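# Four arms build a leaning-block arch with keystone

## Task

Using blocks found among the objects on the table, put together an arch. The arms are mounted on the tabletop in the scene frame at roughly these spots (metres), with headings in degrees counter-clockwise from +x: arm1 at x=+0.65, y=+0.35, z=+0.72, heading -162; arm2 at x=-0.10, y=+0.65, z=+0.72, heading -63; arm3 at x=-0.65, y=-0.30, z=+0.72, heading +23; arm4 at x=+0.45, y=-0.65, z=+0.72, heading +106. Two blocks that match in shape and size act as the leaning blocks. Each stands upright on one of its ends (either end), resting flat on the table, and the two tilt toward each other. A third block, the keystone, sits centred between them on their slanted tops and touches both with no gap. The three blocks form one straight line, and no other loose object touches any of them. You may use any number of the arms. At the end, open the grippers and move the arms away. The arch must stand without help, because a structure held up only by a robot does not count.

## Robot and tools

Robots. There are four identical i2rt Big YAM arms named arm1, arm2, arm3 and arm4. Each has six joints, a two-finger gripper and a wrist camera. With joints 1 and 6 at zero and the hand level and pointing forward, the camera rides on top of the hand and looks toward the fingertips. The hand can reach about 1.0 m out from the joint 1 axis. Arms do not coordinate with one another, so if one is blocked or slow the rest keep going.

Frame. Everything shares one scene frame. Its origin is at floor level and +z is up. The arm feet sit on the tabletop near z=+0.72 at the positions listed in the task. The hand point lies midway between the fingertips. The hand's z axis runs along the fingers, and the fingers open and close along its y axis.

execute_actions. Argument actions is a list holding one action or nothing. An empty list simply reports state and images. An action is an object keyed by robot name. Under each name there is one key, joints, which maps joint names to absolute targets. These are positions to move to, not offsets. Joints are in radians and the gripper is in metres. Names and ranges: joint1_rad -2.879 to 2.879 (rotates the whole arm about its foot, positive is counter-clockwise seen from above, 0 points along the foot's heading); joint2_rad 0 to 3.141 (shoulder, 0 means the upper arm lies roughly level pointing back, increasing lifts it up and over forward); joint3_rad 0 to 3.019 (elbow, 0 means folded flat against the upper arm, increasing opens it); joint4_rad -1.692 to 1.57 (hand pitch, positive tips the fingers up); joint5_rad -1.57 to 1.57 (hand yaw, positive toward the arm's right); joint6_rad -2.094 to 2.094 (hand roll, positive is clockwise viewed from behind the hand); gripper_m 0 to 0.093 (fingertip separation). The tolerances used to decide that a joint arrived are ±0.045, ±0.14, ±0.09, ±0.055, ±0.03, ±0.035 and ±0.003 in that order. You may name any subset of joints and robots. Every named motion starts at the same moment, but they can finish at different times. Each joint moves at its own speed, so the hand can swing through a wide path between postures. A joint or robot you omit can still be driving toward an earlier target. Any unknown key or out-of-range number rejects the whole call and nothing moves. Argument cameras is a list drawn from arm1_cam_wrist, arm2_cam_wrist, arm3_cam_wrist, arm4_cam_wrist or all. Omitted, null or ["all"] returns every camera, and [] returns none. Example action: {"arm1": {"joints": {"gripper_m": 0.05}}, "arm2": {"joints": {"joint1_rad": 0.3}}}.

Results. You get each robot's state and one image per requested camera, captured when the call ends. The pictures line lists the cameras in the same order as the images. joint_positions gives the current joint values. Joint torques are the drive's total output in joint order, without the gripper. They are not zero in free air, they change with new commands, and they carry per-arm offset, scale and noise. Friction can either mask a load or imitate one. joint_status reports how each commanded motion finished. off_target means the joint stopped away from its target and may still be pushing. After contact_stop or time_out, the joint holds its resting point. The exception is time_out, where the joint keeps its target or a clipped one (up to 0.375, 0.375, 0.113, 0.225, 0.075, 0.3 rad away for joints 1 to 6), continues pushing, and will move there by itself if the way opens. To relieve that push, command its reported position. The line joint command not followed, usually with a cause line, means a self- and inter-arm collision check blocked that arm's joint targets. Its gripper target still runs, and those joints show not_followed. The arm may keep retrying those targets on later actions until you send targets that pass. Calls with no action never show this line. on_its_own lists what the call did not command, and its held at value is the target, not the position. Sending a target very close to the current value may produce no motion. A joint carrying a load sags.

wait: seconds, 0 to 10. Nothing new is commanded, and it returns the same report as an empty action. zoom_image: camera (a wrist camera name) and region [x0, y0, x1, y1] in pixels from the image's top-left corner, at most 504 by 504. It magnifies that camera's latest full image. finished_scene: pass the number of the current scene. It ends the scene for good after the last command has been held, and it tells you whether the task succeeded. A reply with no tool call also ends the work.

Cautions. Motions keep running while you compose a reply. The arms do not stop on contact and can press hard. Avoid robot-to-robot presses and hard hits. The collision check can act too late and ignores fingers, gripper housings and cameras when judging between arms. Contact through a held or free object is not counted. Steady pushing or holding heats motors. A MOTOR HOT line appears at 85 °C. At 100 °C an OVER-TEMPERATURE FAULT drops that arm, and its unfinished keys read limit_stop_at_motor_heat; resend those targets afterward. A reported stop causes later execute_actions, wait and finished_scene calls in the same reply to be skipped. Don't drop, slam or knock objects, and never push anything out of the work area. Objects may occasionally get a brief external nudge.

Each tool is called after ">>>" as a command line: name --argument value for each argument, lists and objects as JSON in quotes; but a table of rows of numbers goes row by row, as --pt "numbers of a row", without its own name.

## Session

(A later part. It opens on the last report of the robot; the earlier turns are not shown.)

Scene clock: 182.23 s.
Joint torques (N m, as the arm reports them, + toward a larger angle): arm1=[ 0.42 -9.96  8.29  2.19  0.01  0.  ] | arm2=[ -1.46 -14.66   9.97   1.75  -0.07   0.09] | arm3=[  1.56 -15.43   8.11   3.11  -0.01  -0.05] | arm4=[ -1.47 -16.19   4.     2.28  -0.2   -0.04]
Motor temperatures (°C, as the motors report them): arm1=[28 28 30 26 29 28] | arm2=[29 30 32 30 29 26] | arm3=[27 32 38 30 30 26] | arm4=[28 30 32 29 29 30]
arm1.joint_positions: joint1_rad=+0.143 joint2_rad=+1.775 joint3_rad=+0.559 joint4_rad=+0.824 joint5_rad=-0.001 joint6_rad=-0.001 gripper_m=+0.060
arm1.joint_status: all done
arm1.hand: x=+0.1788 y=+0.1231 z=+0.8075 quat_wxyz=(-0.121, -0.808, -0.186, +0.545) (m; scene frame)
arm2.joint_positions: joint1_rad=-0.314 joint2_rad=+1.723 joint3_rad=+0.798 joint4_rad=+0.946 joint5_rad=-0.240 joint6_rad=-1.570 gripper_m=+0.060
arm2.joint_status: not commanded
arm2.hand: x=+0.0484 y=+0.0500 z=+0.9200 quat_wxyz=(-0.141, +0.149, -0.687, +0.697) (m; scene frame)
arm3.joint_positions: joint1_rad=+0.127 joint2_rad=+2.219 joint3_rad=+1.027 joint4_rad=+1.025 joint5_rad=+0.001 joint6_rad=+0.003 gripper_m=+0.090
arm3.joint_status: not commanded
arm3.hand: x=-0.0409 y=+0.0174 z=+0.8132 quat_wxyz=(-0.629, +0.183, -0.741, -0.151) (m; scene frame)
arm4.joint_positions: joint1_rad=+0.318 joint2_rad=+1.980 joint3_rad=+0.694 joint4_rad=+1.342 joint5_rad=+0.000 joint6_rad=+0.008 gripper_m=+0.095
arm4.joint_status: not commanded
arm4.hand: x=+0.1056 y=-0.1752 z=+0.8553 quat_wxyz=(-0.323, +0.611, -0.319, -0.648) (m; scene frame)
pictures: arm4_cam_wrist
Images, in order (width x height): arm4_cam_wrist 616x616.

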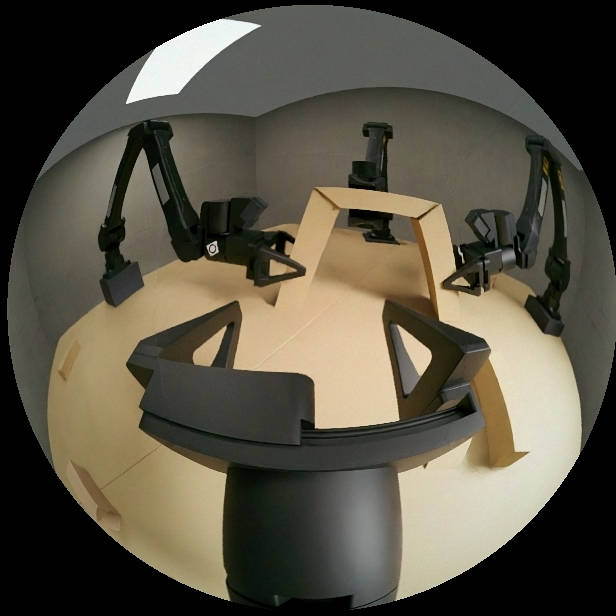

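>>> execute_actions --actions '[{"arm1":{"joints":{"gripper_m":0.09}}}]'

>>> zoom_image --camera "arm4_cam_wrist" --region '[300, 180, 460, 240]'

>>> zoom_image --camera "arm2_cam_wrist" --region '[200, 40, 400, 220]'

>>> zoom_image --camera "arm4_cam_wrist" --region '[250, 270, 500, 335]'

Scene clock: 183.00 s.
Joint torques (N m, as the arm reports them, + toward a larger angle): arm1=[  0.56 -10.57   7.45   2.15   0.02   0.  ] | arm2=[ -1.54 -14.67   9.9    1.8   -0.08   0.08] | arm3=[  0.6  -15.48   7.63   3.21   0.04  -0.06] | arm4=[ -1.77 -16.69   4.14   2.18  -0.18  -0.05]
Motor temperatures (°C, as the motors report them): arm1=[28 28 30 26 29 28] | arm2=[29 30 32 30 29 26] | arm3=[27 32 38 30 30 26] | arm4=[28 30 32 29 29 30]
arm1.joint_positions: joint1_rad=+0.143 joint2_rad=+1.781 joint3_rad=+0.569 joint4_rad=+0.824 joint5_rad=-0.001 joint6_rad=-0.001 gripper_m=+0.090
arm1.joint_status: all done
arm1.hand: x=+0.1753 y=+0.1214 z=+0.8083 quat_wxyz=(-0.122, -0.807, -0.186, +0.547) (m; scene frame)
arm2.joint_positions: joint1_rad=-0.314 joint2_rad=+1.723 joint3_rad=+0.798 joint4_rad=+0.946 joint5_rad=-0.240 joint6_rad=-1.570 gripper_m=+0.060
arm2.joint_status: not commanded
arm2.hand: x=+0.0484 y=+0.0500 z=+0.9200 quat_wxyz=(-0.141, +0.149, -0.687, +0.697) (m; scene frame)
arm3.joint_positions: joint1_rad=+0.127 joint2_rad=+2.219 joint3_rad=+1.027 joint4_rad=+1.025 joint5_rad=+0.001 joint6_rad=+0.003 gripper_m=+0.090
arm3.joint_status: not commanded
arm3.hand: x=-0.0409 y=+0.0174 z=+0.8132 quat_wxyz=(-0.629, +0.183, -0.741, -0.151) (m; scene frame)
arm4.joint_positions: joint1_rad=+0.318 joint2_rad=+1.980 joint3_rad=+0.694 joint4_rad=+1.342 joint5_rad=+0.000 joint6_rad=+0.008 gripper_m=+0.095
arm4.joint_status: not commanded
arm4.hand: x=+0.1056 y=-0.1752 z=+0.8553 quat_wxyz=(-0.323, +0.611, -0.319, -0.648) (m; scene frame)
pictures: arm1_cam_wrist, arm2_cam_wrist, arm3_cam_wrist, arm4_cam_wrist
Images, in order (width x height): arm1_cam_wrist 616x616, arm2_cam_wrist 616x616, arm3_cam_wrist 616x616, arm4_cam_wrist 616x616.

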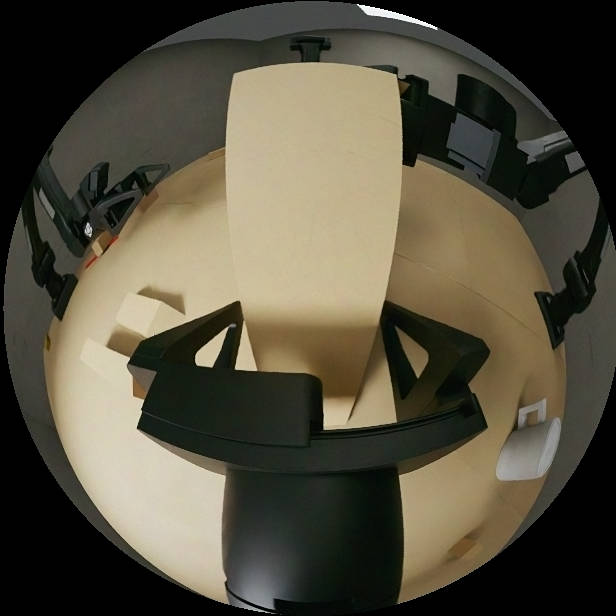

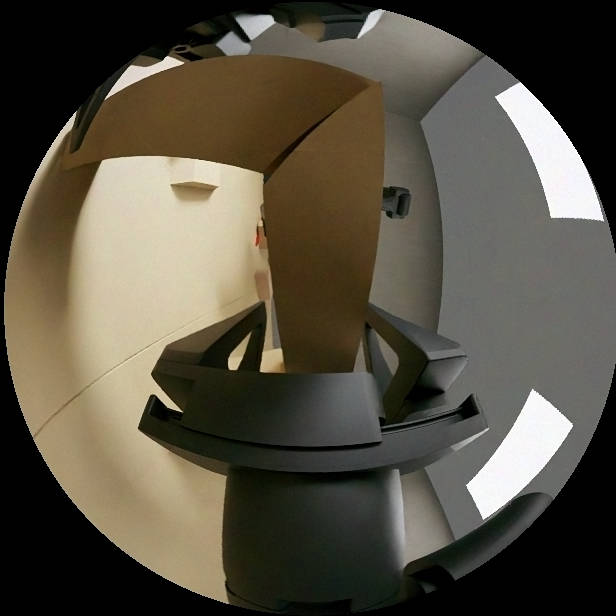

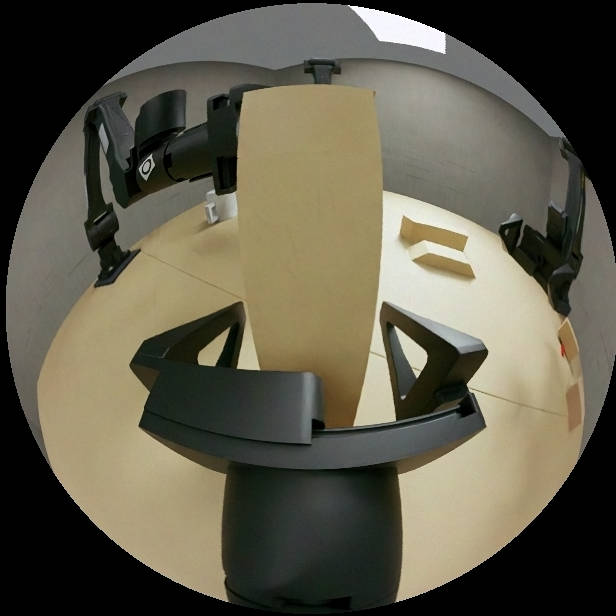

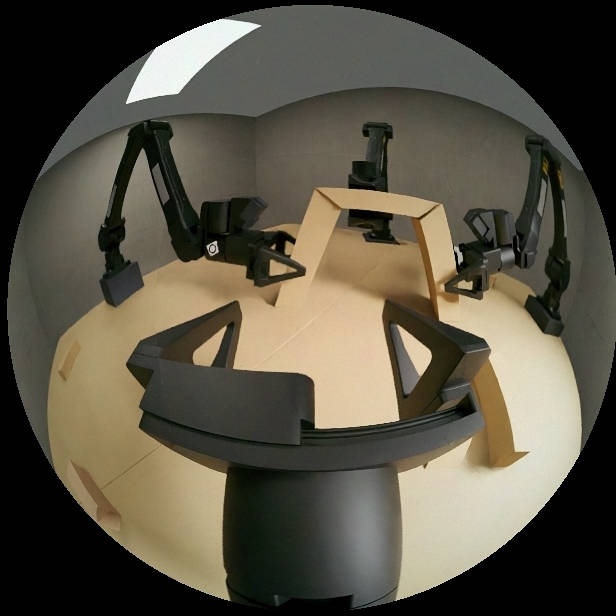

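Region (300, 180, 460, 240) of arm4_cam_wrist's 616x616 image, scaled by 3.150, with more detail than that image has; it fills the top 189 rows of this view, and the rest is white.

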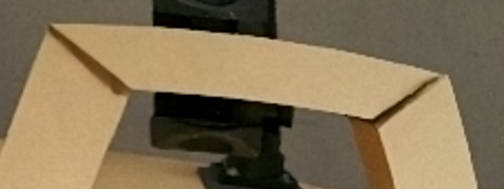

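Region (200, 40, 400, 220) of arm2_cam_wrist's 616x616 image, scaled by 2.520, with more detail than that image has; it fills the top 454 rows of this view, and the rest is white.

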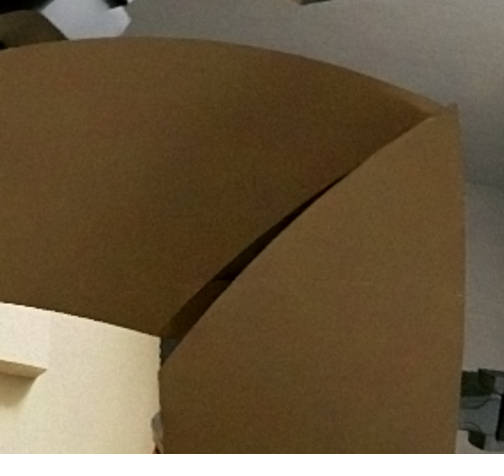

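Region (250, 270, 500, 335) of arm4_cam_wrist's 616x616 image, scaled by 2.016, with more detail than that image has; it fills the top 131 rows of this view, and the rest is white.

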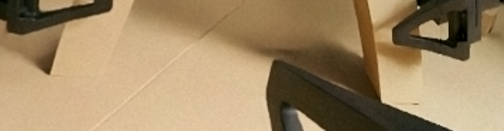

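>>> execute_actions --actions '[{"arm2":{"joints":{"joint2_rad":1.79,"joint4_rad":1.01}}}]' --cameras '["arm4_cam_wrist","arm2_cam_wrist"]'

>>> zoom_image --camera "arm4_cam_wrist" --region '[300, 180, 460, 240]'

Scene clock: 184.17 s.
Joint torques (N m, as the arm reports them, + toward a larger angle): arm1=[  0.51 -10.59   7.42   2.22   0.01   0.01] | arm2=[ -1.82 -13.43   9.69   2.94  -0.07   0.1 ] | arm3=[  0.24 -15.67   7.82   3.14   0.07  -0.06] | arm4=[ -1.63 -16.69   4.08   2.14  -0.22  -0.05]
Motor temperatures (°C, as the motors report them): arm1=[28 28 30 26 29 28] | arm2=[29 30 32 30 29 26] | arm3=[27 32 38 30 30 26] | arm4=[28 30 32 29 29 30]
arm1.joint_positions: joint1_rad=+0.143 joint2_rad=+1.781 joint3_rad=+0.569 joint4_rad=+0.824 joint5_rad=-0.001 joint6_rad=-0.001 gripper_m=+0.090
arm1.joint_status: not commanded
arm1.hand: x=+0.1753 y=+0.1214 z=+0.8083 quat_wxyz=(-0.122, -0.807, -0.186, +0.547) (m; scene frame)
arm2.joint_positions: joint1_rad=-0.314 joint2_rad=+1.761 joint3_rad=+0.799 joint4_rad=+0.995 joint5_rad=-0.240 joint6_rad=-1.570 gripper_m=+0.060
arm2.joint_status: all done
arm2.hand: x=+0.0486 y=+0.0480 z=+0.9095 quat_wxyz=(-0.141, +0.149, -0.683, +0.701) (m; scene frame)
arm3.joint_positions: joint1_rad=+0.127 joint2_rad=+2.219 joint3_rad=+1.027 joint4_rad=+1.025 joint5_rad=+0.001 joint6_rad=+0.003 gripper_m=+0.090
arm3.joint_status: not commanded
arm3.hand: x=-0.0409 y=+0.0174 z=+0.8132 quat_wxyz=(-0.629, +0.183, -0.741, -0.151) (m; scene frame)
arm4.joint_positions: joint1_rad=+0.318 joint2_rad=+1.980 joint3_rad=+0.694 joint4_rad=+1.342 joint5_rad=+0.000 joint6_rad=+0.008 gripper_m=+0.095
arm4.joint_status: not commanded
arm4.hand: x=+0.1056 y=-0.1752 z=+0.8553 quat_wxyz=(-0.323, +0.611, -0.319, -0.648) (m; scene frame)
pictures: arm2_cam_wrist, arm4_cam_wrist
Images, in order (width x height): arm2_cam_wrist 616x616, arm4_cam_wrist 616x616.

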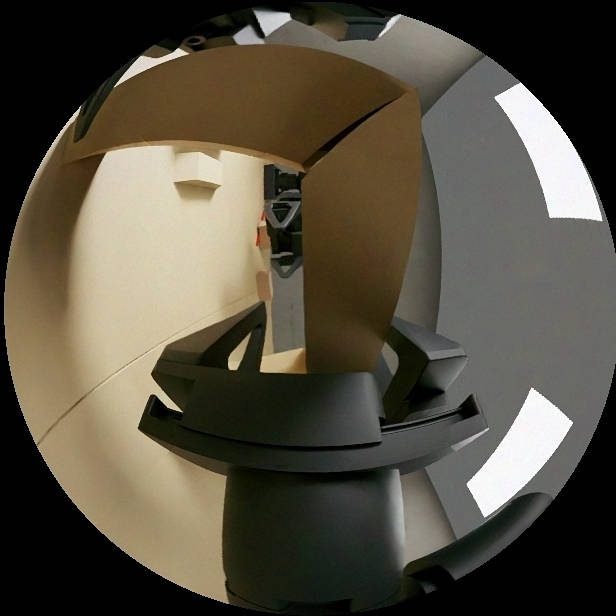

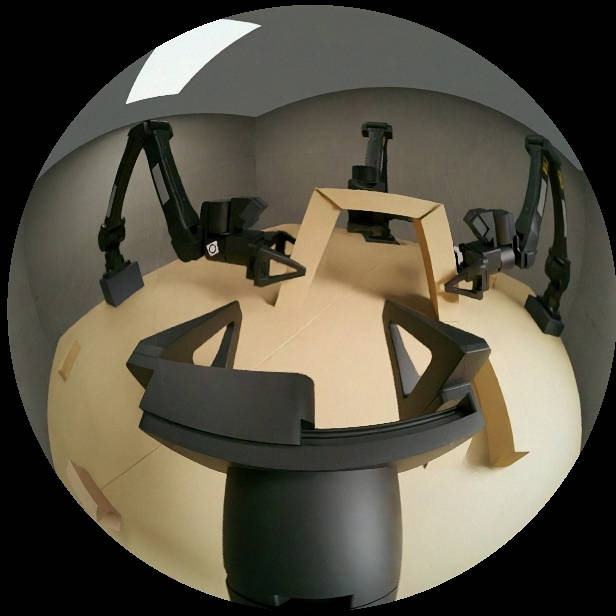

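Region (300, 180, 460, 240) of arm4_cam_wrist's 616x616 image, scaled by 3.150, with more detail than that image has; it fills the top 189 rows of this view, and the rest is white.

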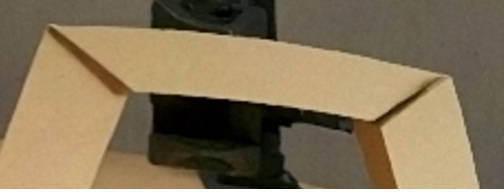

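>>> execute_actions --actions '[{"arm2":{"joints":{"joint2_rad":1.82}}}]' --cameras '["arm4_cam_wrist","arm2_cam_wrist"]'

>>> zoom_image --camera "arm4_cam_wrist" --region '[300, 180, 460, 240]'

>>> zoom_image --camera "arm2_cam_wrist" --region '[250, 40, 450, 220]'

>>> zoom_image --camera "arm4_cam_wrist" --region '[250, 270, 500, 335]'

Scene clock: 184.93 s.
Joint torques (N m, as the arm reports them, + toward a larger angle): arm1=[  0.49 -10.63   7.43   2.15   0.02   0.  ] | arm2=[ -1.42 -11.93   9.13   2.31  -0.04   0.1 ] | arm3=[  0.61 -15.83   7.64   3.1    0.03  -0.07] | arm4=[ -1.58 -16.94   4.2    2.13  -0.18  -0.01]
Motor temperatures (°C, as the motors report them): arm1=[28 28 30 26 29 28] | arm2=[29 30 32 30 29 26] | arm3=[27 32 38 30 30 26] | arm4=[28 30 32 29 29 30]
arm1.joint_positions: joint1_rad=+0.143 joint2_rad=+1.781 joint3_rad=+0.569 joint4_rad=+0.824 joint5_rad=-0.001 joint6_rad=-0.001 gripper_m=+0.090
arm1.joint_status: not commanded
arm1.hand: x=+0.1753 y=+0.1214 z=+0.8083 quat_wxyz=(-0.122, -0.807, -0.186, +0.547) (m; scene frame)
arm2.joint_positions: joint1_rad=-0.314 joint2_rad=+1.772 joint3_rad=+0.804 joint4_rad=+1.008 joint5_rad=-0.240 joint6_rad=-1.570 gripper_m=+0.060
arm2.joint_status: all done
arm2.hand: x=+0.0490 y=+0.0459 z=+0.9082 quat_wxyz=(-0.141, +0.149, -0.680, +0.704) (m; scene frame)
arm3.joint_positions: joint1_rad=+0.127 joint2_rad=+2.219 joint3_rad=+1.027 joint4_rad=+1.025 joint5_rad=+0.001 joint6_rad=+0.003 gripper_m=+0.090
arm3.joint_status: not commanded
arm3.hand: x=-0.0409 y=+0.0174 z=+0.8132 quat_wxyz=(-0.629, +0.183, -0.741, -0.151) (m; scene frame)
arm4.joint_positions: joint1_rad=+0.318 joint2_rad=+1.980 joint3_rad=+0.694 joint4_rad=+1.342 joint5_rad=+0.000 joint6_rad=+0.008 gripper_m=+0.095
arm4.joint_status: not commanded
arm4.hand: x=+0.1056 y=-0.1752 z=+0.8553 quat_wxyz=(-0.323, +0.611, -0.319, -0.648) (m; scene frame)
pictures: arm2_cam_wrist, arm4_cam_wrist
Images, in order (width x height): arm2_cam_wrist 616x616, arm4_cam_wrist 616x616.

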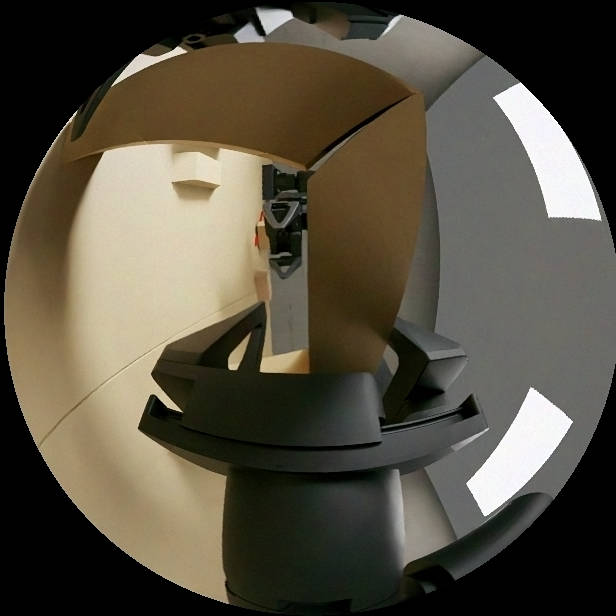

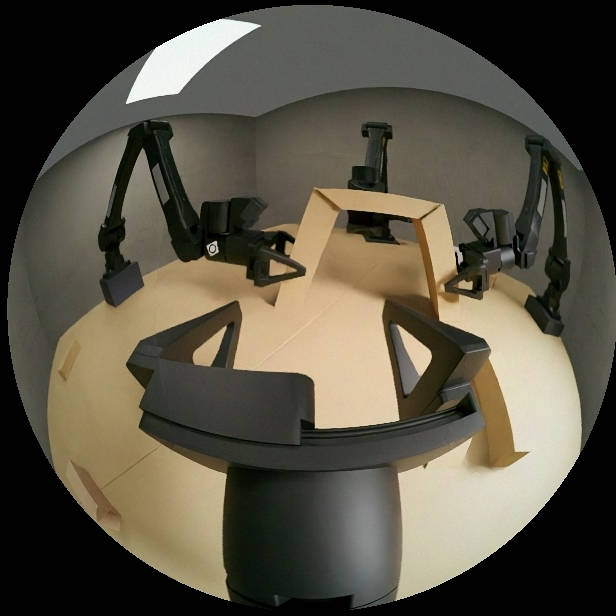

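Region (300, 180, 460, 240) of arm4_cam_wrist's 616x616 image, scaled by 3.150, with more detail than that image has; it fills the top 189 rows of this view, and the rest is white.

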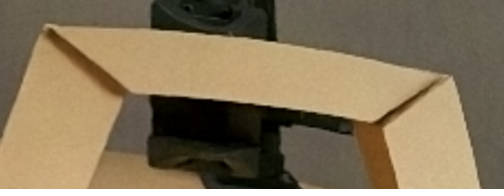

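Region (250, 40, 450, 220) of arm2_cam_wrist's 616x616 image, scaled by 2.520, with more detail than that image has; it fills the top 454 rows of this view, and the rest is white.

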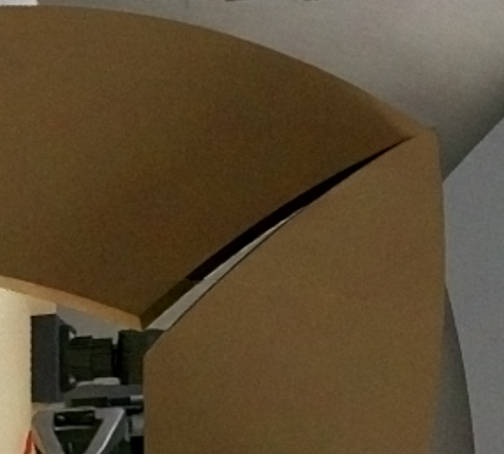

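Region (250, 270, 500, 335) of arm4_cam_wrist's 616x616 image, scaled by 2.016, with more detail than that image has; it fills the top 131 rows of this view, and the rest is white.

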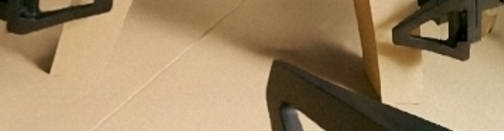

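>>> execute_actions --actions '[{"arm2":{"joints":{"joint2_rad":1.72,"joint4_rad":0.96}}}]' --cameras '[]'

>>> execute_actions --actions '[{"arm2":{"joints":{"joint1_rad":-0.235}}}]' --cameras '["arm4_cam_wrist","arm2_cam_wrist"]'

>>> zoom_image --camera "arm4_cam_wrist" --region '[300, 170, 460, 240]'

Scene clock: 186.10 s.
Joint torques (N m, as the arm reports them, + toward a larger angle): arm1=[  0.38 -10.52   7.43   2.16   0.01  -0.01] | arm2=[ -1.44 -17.1    9.3    1.79  -0.02   0.1 ] | arm3=[  0.35 -15.3    7.76   2.98   0.05  -0.02] | arm4=[ -1.78 -16.77   4.2    2.14  -0.17  -0.04]
Motor temperatures (°C, as the motors report them): arm1=[28 28 30 26 29 28] | arm2=[29 30 32 30 29 26] | arm3=[27 32 38 30 30 26] | arm4=[28 30 32 29 29 30]
arm1.joint_positions: joint1_rad=+0.143 joint2_rad=+1.781 joint3_rad=+0.569 joint4_rad=+0.824 joint5_rad=-0.001 joint6_rad=-0.001 gripper_m=+0.090
arm1.joint_status: not commanded
arm1.hand: x=+0.1753 y=+0.1214 z=+0.8083 quat_wxyz=(-0.122, -0.807, -0.186, +0.547) (m; scene frame)
arm2.joint_positions: joint1_rad=-0.314 joint2_rad=+1.733 joint3_rad=+0.805 joint4_rad=+0.971 joint5_rad=-0.241 joint6_rad=-1.570 gripper_m=+0.060
arm2.joint_status: all done
arm2.hand: x=+0.0491 y=+0.0475 z=+0.9236 quat_wxyz=(-0.141, +0.150, -0.679, +0.705) (m; scene frame)
arm3.joint_positions: joint1_rad=+0.127 joint2_rad=+2.219 joint3_rad=+1.027 joint4_rad=+1.025 joint5_rad=+0.001 joint6_rad=+0.003 gripper_m=+0.090
arm3.joint_status: not commanded
arm3.hand: x=-0.0409 y=+0.0174 z=+0.8132 quat_wxyz=(-0.629, +0.183, -0.741, -0.151) (m; scene frame)
arm4.joint_positions: joint1_rad=+0.318 joint2_rad=+1.980 joint3_rad=+0.694 joint4_rad=+1.342 joint5_rad=+0.000 joint6_rad=+0.008 gripper_m=+0.095
arm4.joint_status: not commanded
arm4.hand: x=+0.1056 y=-0.1752 z=+0.8553 quat_wxyz=(-0.323, +0.611, -0.319, -0.648) (m; scene frame)
pictures: none
No camera images: the call's "cameras" was empty. Leave "cameras" out to get every camera's image.

Scene clock: 186.87 s.
Joint torques (N m, as the arm reports them, + toward a larger angle): arm1=[  0.49 -10.38   7.43   2.2    0.01   0.  ] | arm2=[ -2.11 -16.89   9.36   1.79  -0.02   0.1 ] | arm3=[  0.81 -15.45   7.6    3.1    0.05  -0.02] | arm4=[ -1.63 -16.29   4.16   2.06  -0.19  -0.02]
Motor temperatures (°C, as the motors report them): arm1=[28 28 30 26 29 28] | arm2=[29 30 32 30 29 26] | arm3=[27 32 38 30 30 26] | arm4=[28 30 32 29 29 30]
arm1.joint_positions: joint1_rad=+0.143 joint2_rad=+1.781 joint3_rad=+0.569 joint4_rad=+0.824 joint5_rad=-0.001 joint6_rad=-0.001 gripper_m=+0.090
arm1.joint_status: not commanded
arm1.hand: x=+0.1753 y=+0.1214 z=+0.8083 quat_wxyz=(-0.122, -0.807, -0.186, +0.547) (m; scene frame)
arm2.joint_positions: joint1_rad=-0.230 joint2_rad=+1.733 joint3_rad=+0.805 joint4_rad=+0.971 joint5_rad=-0.241 joint6_rad=-1.570 gripper_m=+0.060
arm2.joint_status: all done
arm2.hand: x=+0.0992 y=+0.0620 z=+0.9230 quat_wxyz=(-0.170, +0.178, -0.672, +0.698) (m; scene frame)
arm3.joint_positions: joint1_rad=+0.127 joint2_rad=+2.219 joint3_rad=+1.027 joint4_rad=+1.025 joint5_rad=+0.001 joint6_rad=+0.003 gripper_m=+0.090
arm3.joint_status: not commanded
arm3.hand: x=-0.0409 y=+0.0174 z=+0.8132 quat_wxyz=(-0.629, +0.183, -0.741, -0.151) (m; scene frame)
arm4.joint_positions: joint1_rad=+0.318 joint2_rad=+1.980 joint3_rad=+0.694 joint4_rad=+1.342 joint5_rad=+0.000 joint6_rad=+0.008 gripper_m=+0.095
arm4.joint_status: not commanded
arm4.hand: x=+0.1056 y=-0.1752 z=+0.8553 quat_wxyz=(-0.323, +0.611, -0.319, -0.648) (m; scene frame)
pictures: arm2_cam_wrist, arm4_cam_wrist
Images, in order (width x height): arm2_cam_wrist 616x616, arm4_cam_wrist 616x616.

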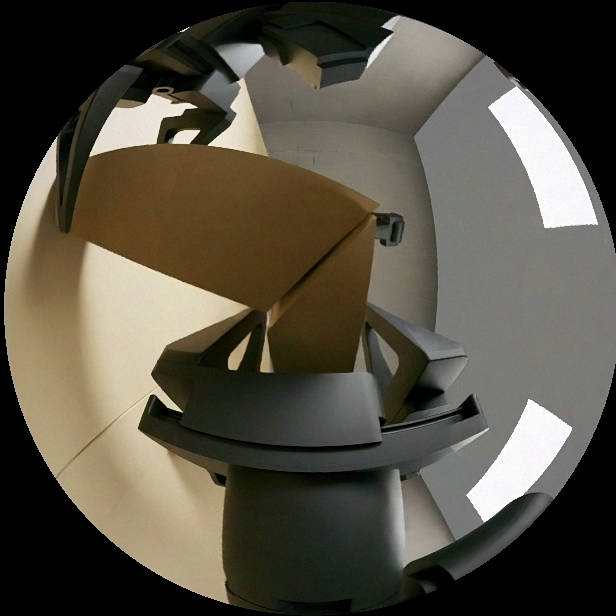

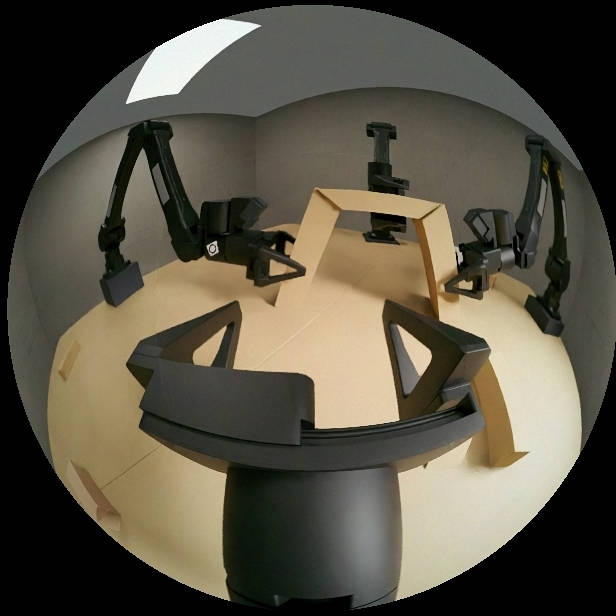

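Region (300, 170, 460, 240) of arm4_cam_wrist's 616x616 image, scaled by 3.150, with more detail than that image has; it fills the top 220 rows of this view, and the rest is white.

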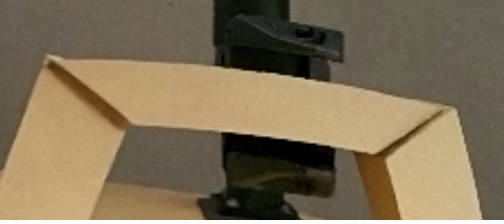

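>>> execute_actions --actions '[{"arm2":{"joints":{"joint2_rad":1.80,"joint4_rad":0.99}}}]' --cameras '["arm4_cam_wrist","arm2_cam_wrist"]'

>>> zoom_image --camera "arm4_cam_wrist" --region '[300, 170, 460, 240]'

>>> zoom_image --camera "arm2_cam_wrist" --region '[230, 160, 430, 340]'

Scene clock: 187.83 s.
Joint torques (N m, as the arm reports them, + toward a larger angle): arm1=[  0.5  -10.52   7.42   2.17   0.02   0.  ] | arm2=[ -2.28 -12.84   9.02   2.58   0.01   0.09] | arm3=[  0.78 -15.06   7.96   3.03   0.04  -0.02] | arm4=[ -2.01 -16.71   4.16   2.15  -0.2   -0.03]
Motor temperatures (°C, as the motors report them): arm1=[28 28 30 26 29 28] | arm2=[29 30 32 30 29 26] | arm3=[27 32 38 30 30 26] | arm4=[28 30 32 29 29 30]
arm1.joint_positions: joint1_rad=+0.143 joint2_rad=+1.781 joint3_rad=+0.569 joint4_rad=+0.824 joint5_rad=-0.001 joint6_rad=-0.001 gripper_m=+0.090
arm1.joint_status: not commanded
arm1.hand: x=+0.1753 y=+0.1214 z=+0.8083 quat_wxyz=(-0.122, -0.807, -0.186, +0.547) (m; scene frame)
arm2.joint_positions: joint1_rad=-0.230 joint2_rad=+1.765 joint3_rad=+0.806 joint4_rad=+0.983 joint5_rad=-0.242 joint6_rad=-1.570 gripper_m=+0.060
arm2.joint_status: all done
arm2.hand: x=+0.0996 y=+0.0600 z=+0.9070 quat_wxyz=(-0.171, +0.178, -0.679, +0.691) (m; scene frame)
arm3.joint_positions: joint1_rad=+0.127 joint2_rad=+2.219 joint3_rad=+1.027 joint4_rad=+1.025 joint5_rad=+0.001 joint6_rad=+0.003 gripper_m=+0.090
arm3.joint_status: not commanded
arm3.hand: x=-0.0409 y=+0.0174 z=+0.8132 quat_wxyz=(-0.629, +0.183, -0.741, -0.151) (m; scene frame)
arm4.joint_positions: joint1_rad=+0.318 joint2_rad=+1.980 joint3_rad=+0.694 joint4_rad=+1.342 joint5_rad=+0.000 joint6_rad=+0.008 gripper_m=+0.095
arm4.joint_status: not commanded
arm4.hand: x=+0.1056 y=-0.1752 z=+0.8553 quat_wxyz=(-0.323, +0.611, -0.319, -0.648) (m; scene frame)
pictures: arm2_cam_wrist, arm4_cam_wrist
Images, in order (width x height): arm2_cam_wrist 616x616, arm4_cam_wrist 616x616.

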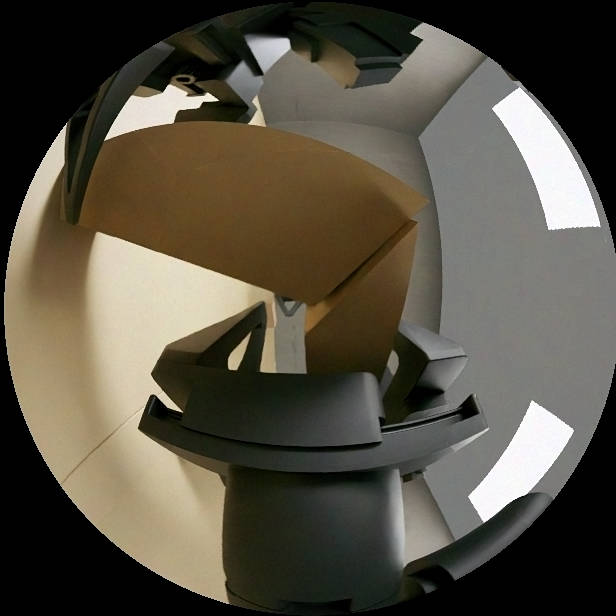

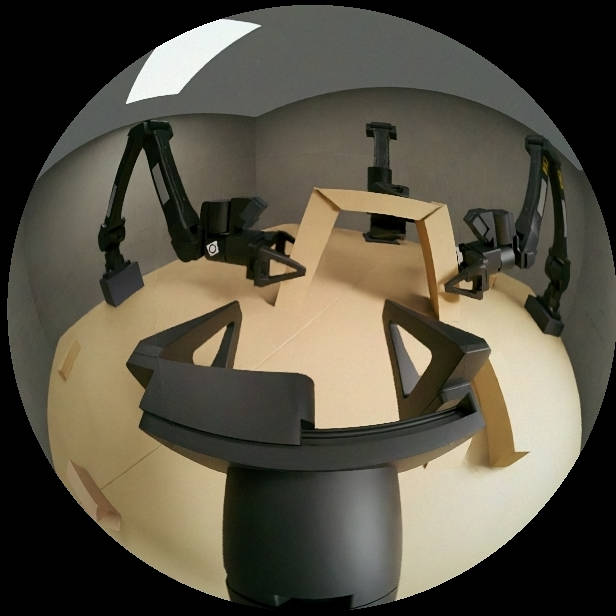

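Region (300, 170, 460, 240) of arm4_cam_wrist's 616x616 image, scaled by 3.150, with more detail than that image has; it fills the top 220 rows of this view, and the rest is white.

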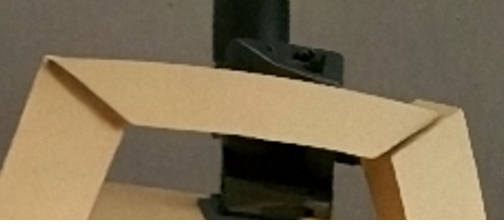

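Region (230, 160, 430, 340) of arm2_cam_wrist's 616x616 image, scaled by 2.520, with more detail than that image has; it fills the top 454 rows of this view, and the rest is white.

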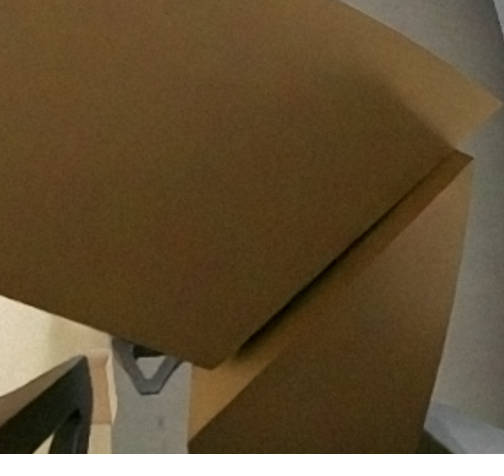

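>>> execute_actions --actions '[{"arm2":{"joints":{"joint2_rad":1.72,"joint4_rad":0.95}}}]' --cameras '["arm4_cam_wrist"]'

>>> zoom_image --camera "arm4_cam_wrist" --region '[300, 170, 460, 240]'

>>> zoom_image --camera "arm4_cam_wrist" --region '[420, 280, 500, 330]'

>>> zoom_image --camera "arm4_cam_wrist" --region '[250, 270, 330, 320]'

Scene clock: 188.93 s.
Joint torques (N m, as the arm reports them, + toward a larger angle): arm1=[  0.53 -10.55   7.42   2.17   0.01   0.  ] | arm2=[ -2.06 -16.91   9.22   1.78  -0.01   0.1 ] | arm3=[  0.28 -15.76   7.7    3.16   0.06  -0.01] | arm4=[ -1.61 -16.24   4.23   2.    -0.22  -0.03]
Motor temperatures (°C, as the motors report them): arm1=[28 28 30 26 29 28] | arm2=[29 30 32 30 29 26] | arm3=[27 32 37 30 30 26] | arm4=[28 30 32 29 29 30]
arm1.joint_positions: joint1_rad=+0.143 joint2_rad=+1.781 joint3_rad=+0.569 joint4_rad=+0.824 joint5_rad=-0.001 joint6_rad=-0.001 gripper_m=+0.090
arm1.joint_status: not commanded
arm1.hand: x=+0.1753 y=+0.1214 z=+0.8083 quat_wxyz=(-0.122, -0.807, -0.186, +0.547) (m; scene frame)
arm2.joint_positions: joint1_rad=-0.230 joint2_rad=+1.733 joint3_rad=+0.806 joint4_rad=+0.961 joint5_rad=-0.242 joint6_rad=-1.570 gripper_m=+0.060
arm2.joint_status: all done
arm2.hand: x=+0.0994 y=+0.0616 z=+0.9208 quat_wxyz=(-0.171, +0.178, -0.676, +0.695) (m; scene frame)
arm3.joint_positions: joint1_rad=+0.127 joint2_rad=+2.219 joint3_rad=+1.027 joint4_rad=+1.025 joint5_rad=+0.001 joint6_rad=+0.003 gripper_m=+0.090
arm3.joint_status: not commanded
arm3.hand: x=-0.0409 y=+0.0174 z=+0.8132 quat_wxyz=(-0.629, +0.183, -0.741, -0.151) (m; scene frame)
arm4.joint_positions: joint1_rad=+0.318 joint2_rad=+1.980 joint3_rad=+0.694 joint4_rad=+1.342 joint5_rad=+0.000 joint6_rad=+0.008 gripper_m=+0.095
arm4.joint_status: not commanded
arm4.hand: x=+0.1056 y=-0.1752 z=+0.8553 quat_wxyz=(-0.323, +0.611, -0.319, -0.648) (m; scene frame)
pictures: arm4_cam_wrist
Images, in order (width x height): arm4_cam_wrist 616x616.

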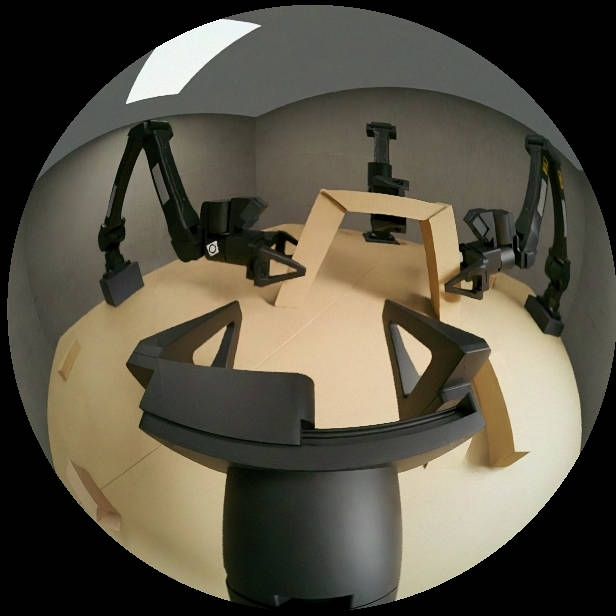

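Region (300, 170, 460, 240) of arm4_cam_wrist's 616x616 image, scaled by 3.150, with more detail than that image has; it fills the top 220 rows of this view, and the rest is white.

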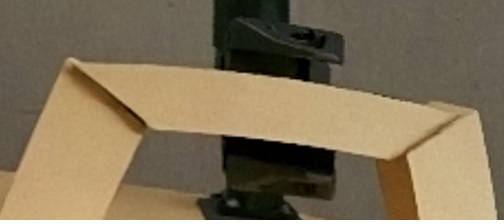

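Region (420, 280, 500, 330) of arm4_cam_wrist's 616x616 image, scaled by 6.300, with more detail than that image has; it fills the top 315 rows of this view, and the rest is white.

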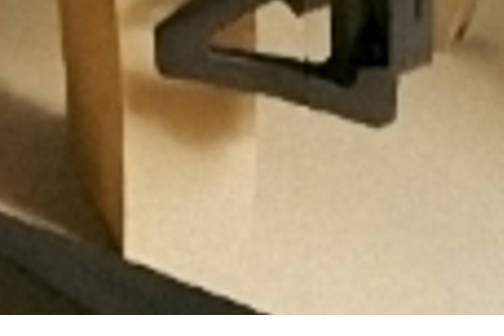

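Region (250, 270, 330, 320) of arm4_cam_wrist's 616x616 image, scaled by 6.300, with more detail than that image has; it fills the top 315 rows of this view, and the rest is white.

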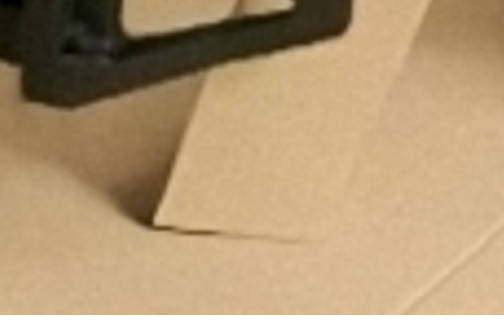

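>>> execute_actions --actions '[{"arm1":{"joints":{"joint2_rad":1.50,"joint3_rad":0.32,"joint4_rad":0.62}}}]' --cameras '[]'

>>> execute_actions --actions '[{"arm1":{"joints":{"gripper_m":0.0}}}]' --cameras '[]'

>>> execute_actions --actions '[{"arm1":{"joints":{"joint2_rad":1.66,"joint3_rad":0.45,"joint4_rad":0.66}}}]' --cameras '["arm4_cam_wrist"]'

>>> zoom_image --camera "arm4_cam_wrist" --region '[300, 180, 520, 335]'

Scene clock: 190.63 s.
Joint torques (N m, as the arm reports them, + toward a larger angle): arm1=[ 0.53 -8.53  5.17  0.73  0.01  0.01] | arm2=[ -2.14 -17.11   9.24   1.74  -0.01   0.08] | arm3=[  0.61 -15.23   7.9    3.14   0.02  -0.02] | arm4=[ -1.75 -16.37   4.15   2.19  -0.18  -0.04]
Motor temperatures (°C, as the motors report them): arm1=[28 28 30 26 29 28] | arm2=[29 30 32 30 29 26] | arm3=[27 32 37 30 30 26] | arm4=[28 30 32 29 29 30]
arm1.joint_positions: joint1_rad=+0.143 joint2_rad=+1.508 joint3_rad=+0.318 joint4_rad=+0.632 joint5_rad=-0.001 joint6_rad=-0.001 gripper_m=+0.090
arm1.joint_status: all done
arm1.hand: x=+0.2766 y=+0.1700 z=+0.7996 quat_wxyz=(-0.106, -0.851, -0.196, +0.476) (m; scene frame)
arm2.joint_positions: joint1_rad=-0.230 joint2_rad=+1.733 joint3_rad=+0.806 joint4_rad=+0.961 joint5_rad=-0.242 joint6_rad=-1.570 gripper_m=+0.060
arm2.joint_status: not commanded
arm2.hand: x=+0.0994 y=+0.0616 z=+0.9208 quat_wxyz=(-0.171, +0.178, -0.676, +0.695) (m; scene frame)
arm3.joint_positions: joint1_rad=+0.127 joint2_rad=+2.219 joint3_rad=+1.027 joint4_rad=+1.025 joint5_rad=+0.001 joint6_rad=+0.003 gripper_m=+0.090
arm3.joint_status: not commanded
arm3.hand: x=-0.0409 y=+0.0174 z=+0.8132 quat_wxyz=(-0.629, +0.183, -0.741, -0.151) (m; scene frame)
arm4.joint_positions: joint1_rad=+0.318 joint2_rad=+1.980 joint3_rad=+0.694 joint4_rad=+1.342 joint5_rad=+0.000 joint6_rad=+0.008 gripper_m=+0.095
arm4.joint_status: not commanded
arm4.hand: x=+0.1056 y=-0.1752 z=+0.8553 quat_wxyz=(-0.323, +0.611, -0.319, -0.648) (m; scene frame)
pictures: none
No camera images: the call's "cameras" was empty. Leave "cameras" out to get every camera's image.

Scene clock: 191.33 s.
Joint torques (N m, as the arm reports them, + toward a larger angle): arm1=[ 0.58 -8.57  5.18  0.7   0.01  0.  ] | arm2=[ -2.18 -16.98   9.26   1.76  -0.01   0.08] | arm3=[  0.62 -15.44   7.89   3.37   0.06  -0.05] | arm4=[ -1.96 -16.47   4.09   2.12  -0.2   -0.04]
Motor temperatures (°C, as the motors report them): arm1=[28 28 30 26 29 28] | arm2=[29 30 32 30 29 26] | arm3=[27 32 37 30 30 26] | arm4=[28 30 32 29 29 30]
arm1.joint_positions: joint1_rad=+0.143 joint2_rad=+1.508 joint3_rad=+0.318 joint4_rad=+0.632 joint5_rad=-0.001 joint6_rad=-0.001 gripper_m=+0.000
arm1.joint_status: all done
arm1.hand: x=+0.2766 y=+0.1700 z=+0.7996 quat_wxyz=(-0.106, -0.851, -0.196, +0.476) (m; scene frame)
arm2.joint_positions: joint1_rad=-0.230 joint2_rad=+1.733 joint3_rad=+0.806 joint4_rad=+0.961 joint5_rad=-0.242 joint6_rad=-1.570 gripper_m=+0.060
arm2.joint_status: not commanded
arm2.hand: x=+0.0994 y=+0.0616 z=+0.9208 quat_wxyz=(-0.171, +0.178, -0.676, +0.695) (m; scene frame)
arm3.joint_positions: joint1_rad=+0.127 joint2_rad=+2.219 joint3_rad=+1.027 joint4_rad=+1.025 joint5_rad=+0.001 joint6_rad=+0.003 gripper_m=+0.090
arm3.joint_status: not commanded
arm3.hand: x=-0.0409 y=+0.0174 z=+0.8132 quat_wxyz=(-0.629, +0.183, -0.741, -0.151) (m; scene frame)
arm4.joint_positions: joint1_rad=+0.318 joint2_rad=+1.980 joint3_rad=+0.694 joint4_rad=+1.342 joint5_rad=+0.000 joint6_rad=+0.008 gripper_m=+0.095
arm4.joint_status: not commanded
arm4.hand: x=+0.1056 y=-0.1752 z=+0.8553 quat_wxyz=(-0.323, +0.611, -0.319, -0.648) (m; scene frame)
pictures: none
No camera images: the call's "cameras" was empty. Leave "cameras" out to get every camera's image.

Scene clock: 192.37 s.
Joint torques (N m, as the arm reports them, + toward a larger angle): arm1=[ 0.52 -9.51  6.21  1.98  0.01  0.  ] | arm2=[ -2.12 -17.12   9.24   1.74   0.     0.09] | arm3=[  0.58 -16.11   7.93   3.28   0.05   0.01] | arm4=[ -1.91 -16.35   4.16   1.99  -0.2    0.  ]
Motor temperatures (°C, as the motors report them): arm1=[28 28 30 26 29 28] | arm2=[29 30 32 30 29 26] | arm3=[27 32 37 30 30 26] | arm4=[28 30 32 29 29 30]
arm1.joint_positions: joint1_rad=+0.143 joint2_rad=+1.651 joint3_rad=+0.435 joint4_rad=+0.641 joint5_rad=-0.001 joint6_rad=-0.001 gripper_m=+0.000
arm1.joint_status: all done
arm1.hand: x=+0.2382 y=+0.1517 z=+0.7825 quat_wxyz=(-0.104, -0.855, -0.197, +0.469) (m; scene frame)
arm2.joint_positions: joint1_rad=-0.230 joint2_rad=+1.733 joint3_rad=+0.806 joint4_rad=+0.961 joint5_rad=-0.242 joint6_rad=-1.570 gripper_m=+0.060
arm2.joint_status: not commanded
arm2.hand: x=+0.0994 y=+0.0616 z=+0.9208 quat_wxyz=(-0.171, +0.178, -0.676, +0.695) (m; scene frame)
arm3.joint_positions: joint1_rad=+0.127 joint2_rad=+2.219 joint3_rad=+1.027 joint4_rad=+1.025 joint5_rad=+0.001 joint6_rad=+0.003 gripper_m=+0.090
arm3.joint_status: not commanded
arm3.hand: x=-0.0409 y=+0.0174 z=+0.8132 quat_wxyz=(-0.629, +0.183, -0.741, -0.151) (m; scene frame)
arm4.joint_positions: joint1_rad=+0.318 joint2_rad=+1.980 joint3_rad=+0.694 joint4_rad=+1.342 joint5_rad=+0.000 joint6_rad=+0.008 gripper_m=+0.095
arm4.joint_status: not commanded
arm4.hand: x=+0.1056 y=-0.1752 z=+0.8553 quat_wxyz=(-0.323, +0.611, -0.319, -0.648) (m; scene frame)
pictures: arm4_cam_wrist
Images, in order (width x height): arm4_cam_wrist 616x616.

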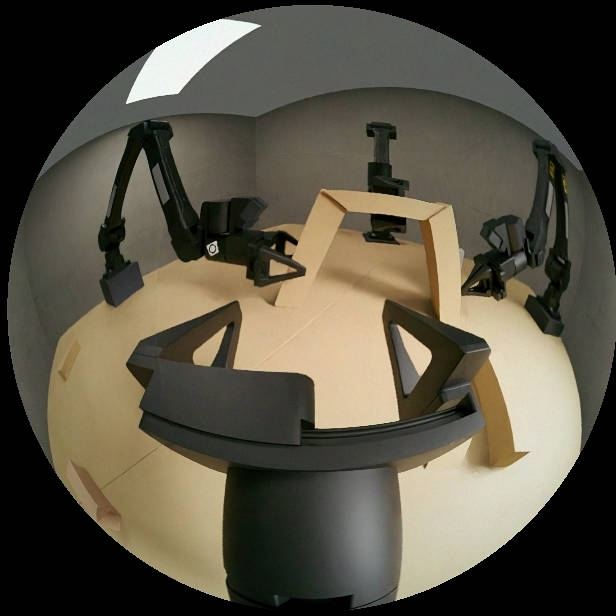

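Region (300, 180, 520, 335) of arm4_cam_wrist's 616x616 image, scaled by 2.291, with more detail than that image has; it fills the top 355 rows of this view, and the rest is white.

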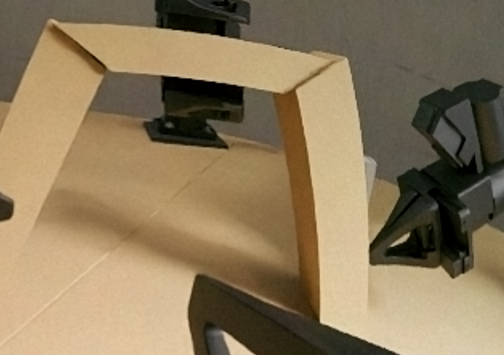

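>>> execute_actions --actions '[]'

Scene clock: 193.03 s.
Joint torques (N m, as the arm reports them, + toward a larger angle): arm1=[ 0.49 -9.34  6.2   1.98  0.01  0.  ] | arm2=[ -2.16 -17.06   9.21   1.75   0.01   0.1 ] | arm3=[  1.09 -15.62   7.72   2.98   0.06   0.  ] | arm4=[ -1.61 -16.12   4.18   2.12  -0.24  -0.04]
Motor temperatures (°C, as the motors report them): arm1=[28 28 30 26 29 28] | arm2=[29 30 32 30 29 26] | arm3=[27 32 37 30 30 26] | arm4=[28 30 32 29 29 30]
arm1.joint_positions: joint1_rad=+0.143 joint2_rad=+1.651 joint3_rad=+0.435 joint4_rad=+0.641 joint5_rad=-0.001 joint6_rad=-0.001 gripper_m=+0.000
arm1.joint_status: all done
arm1.hand: x=+0.2382 y=+0.1517 z=+0.7825 quat_wxyz=(-0.104, -0.855, -0.197, +0.469) (m; scene frame)
arm2.joint_positions: joint1_rad=-0.230 joint2_rad=+1.733 joint3_rad=+0.806 joint4_rad=+0.961 joint5_rad=-0.242 joint6_rad=-1.570 gripper_m=+0.060
arm2.joint_status: not commanded
arm2.hand: x=+0.0994 y=+0.0616 z=+0.9208 quat_wxyz=(-0.171, +0.178, -0.676, +0.695) (m; scene frame)
arm3.joint_positions: joint1_rad=+0.127 joint2_rad=+2.219 joint3_rad=+1.027 joint4_rad=+1.025 joint5_rad=+0.001 joint6_rad=+0.003 gripper_m=+0.090
arm3.joint_status: not commanded
arm3.hand: x=-0.0409 y=+0.0174 z=+0.8132 quat_wxyz=(-0.629, +0.183, -0.741, -0.151) (m; scene frame)
arm4.joint_positions: joint1_rad=+0.318 joint2_rad=+1.980 joint3_rad=+0.694 joint4_rad=+1.342 joint5_rad=+0.000 joint6_rad=+0.008 gripper_m=+0.095
arm4.joint_status: not commanded
arm4.hand: x=+0.1056 y=-0.1752 z=+0.8553 quat_wxyz=(-0.323, +0.611, -0.319, -0.648) (m; scene frame)
pictures: arm1_cam_wrist, arm2_cam_wrist, arm3_cam_wrist, arm4_cam_wrist
Images, in order (width x height): arm1_cam_wrist 616x616, arm2_cam_wrist 616x616, arm3_cam_wrist 616x616, arm4_cam_wrist 616x616.

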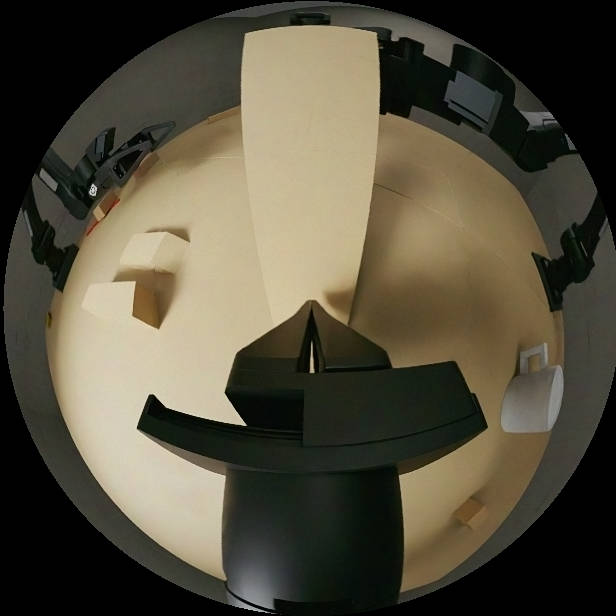

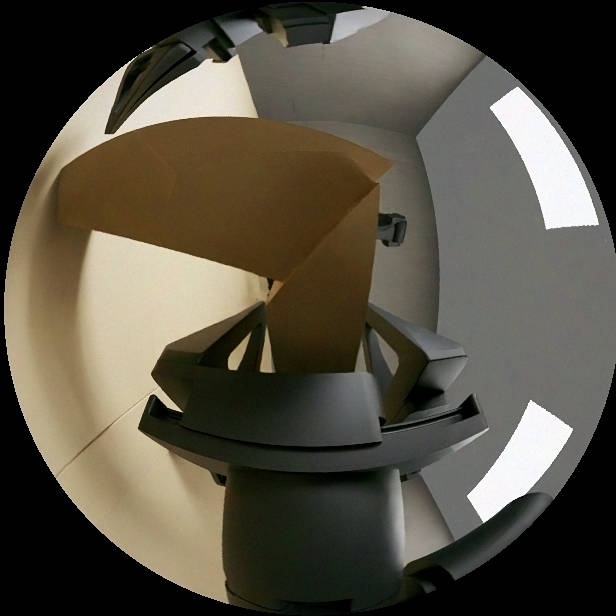

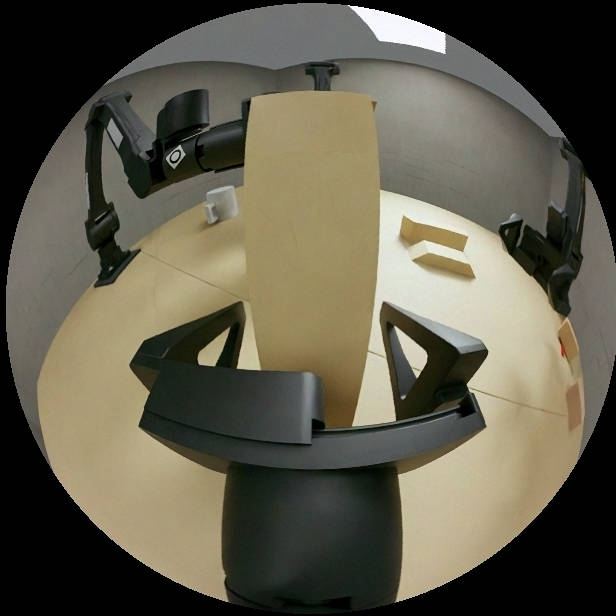

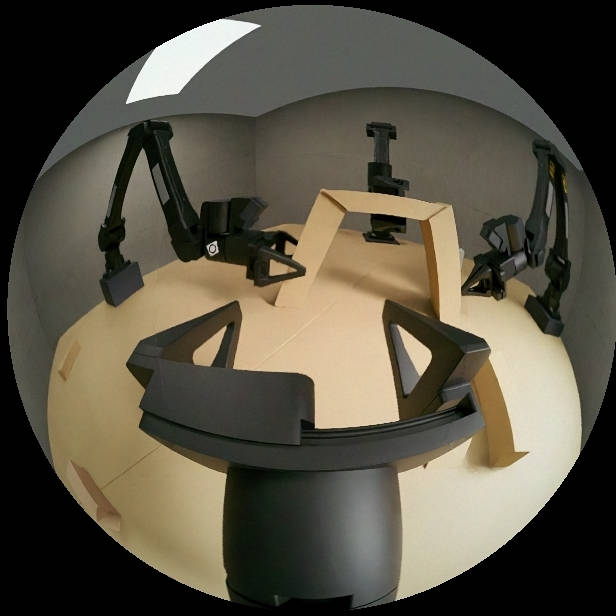

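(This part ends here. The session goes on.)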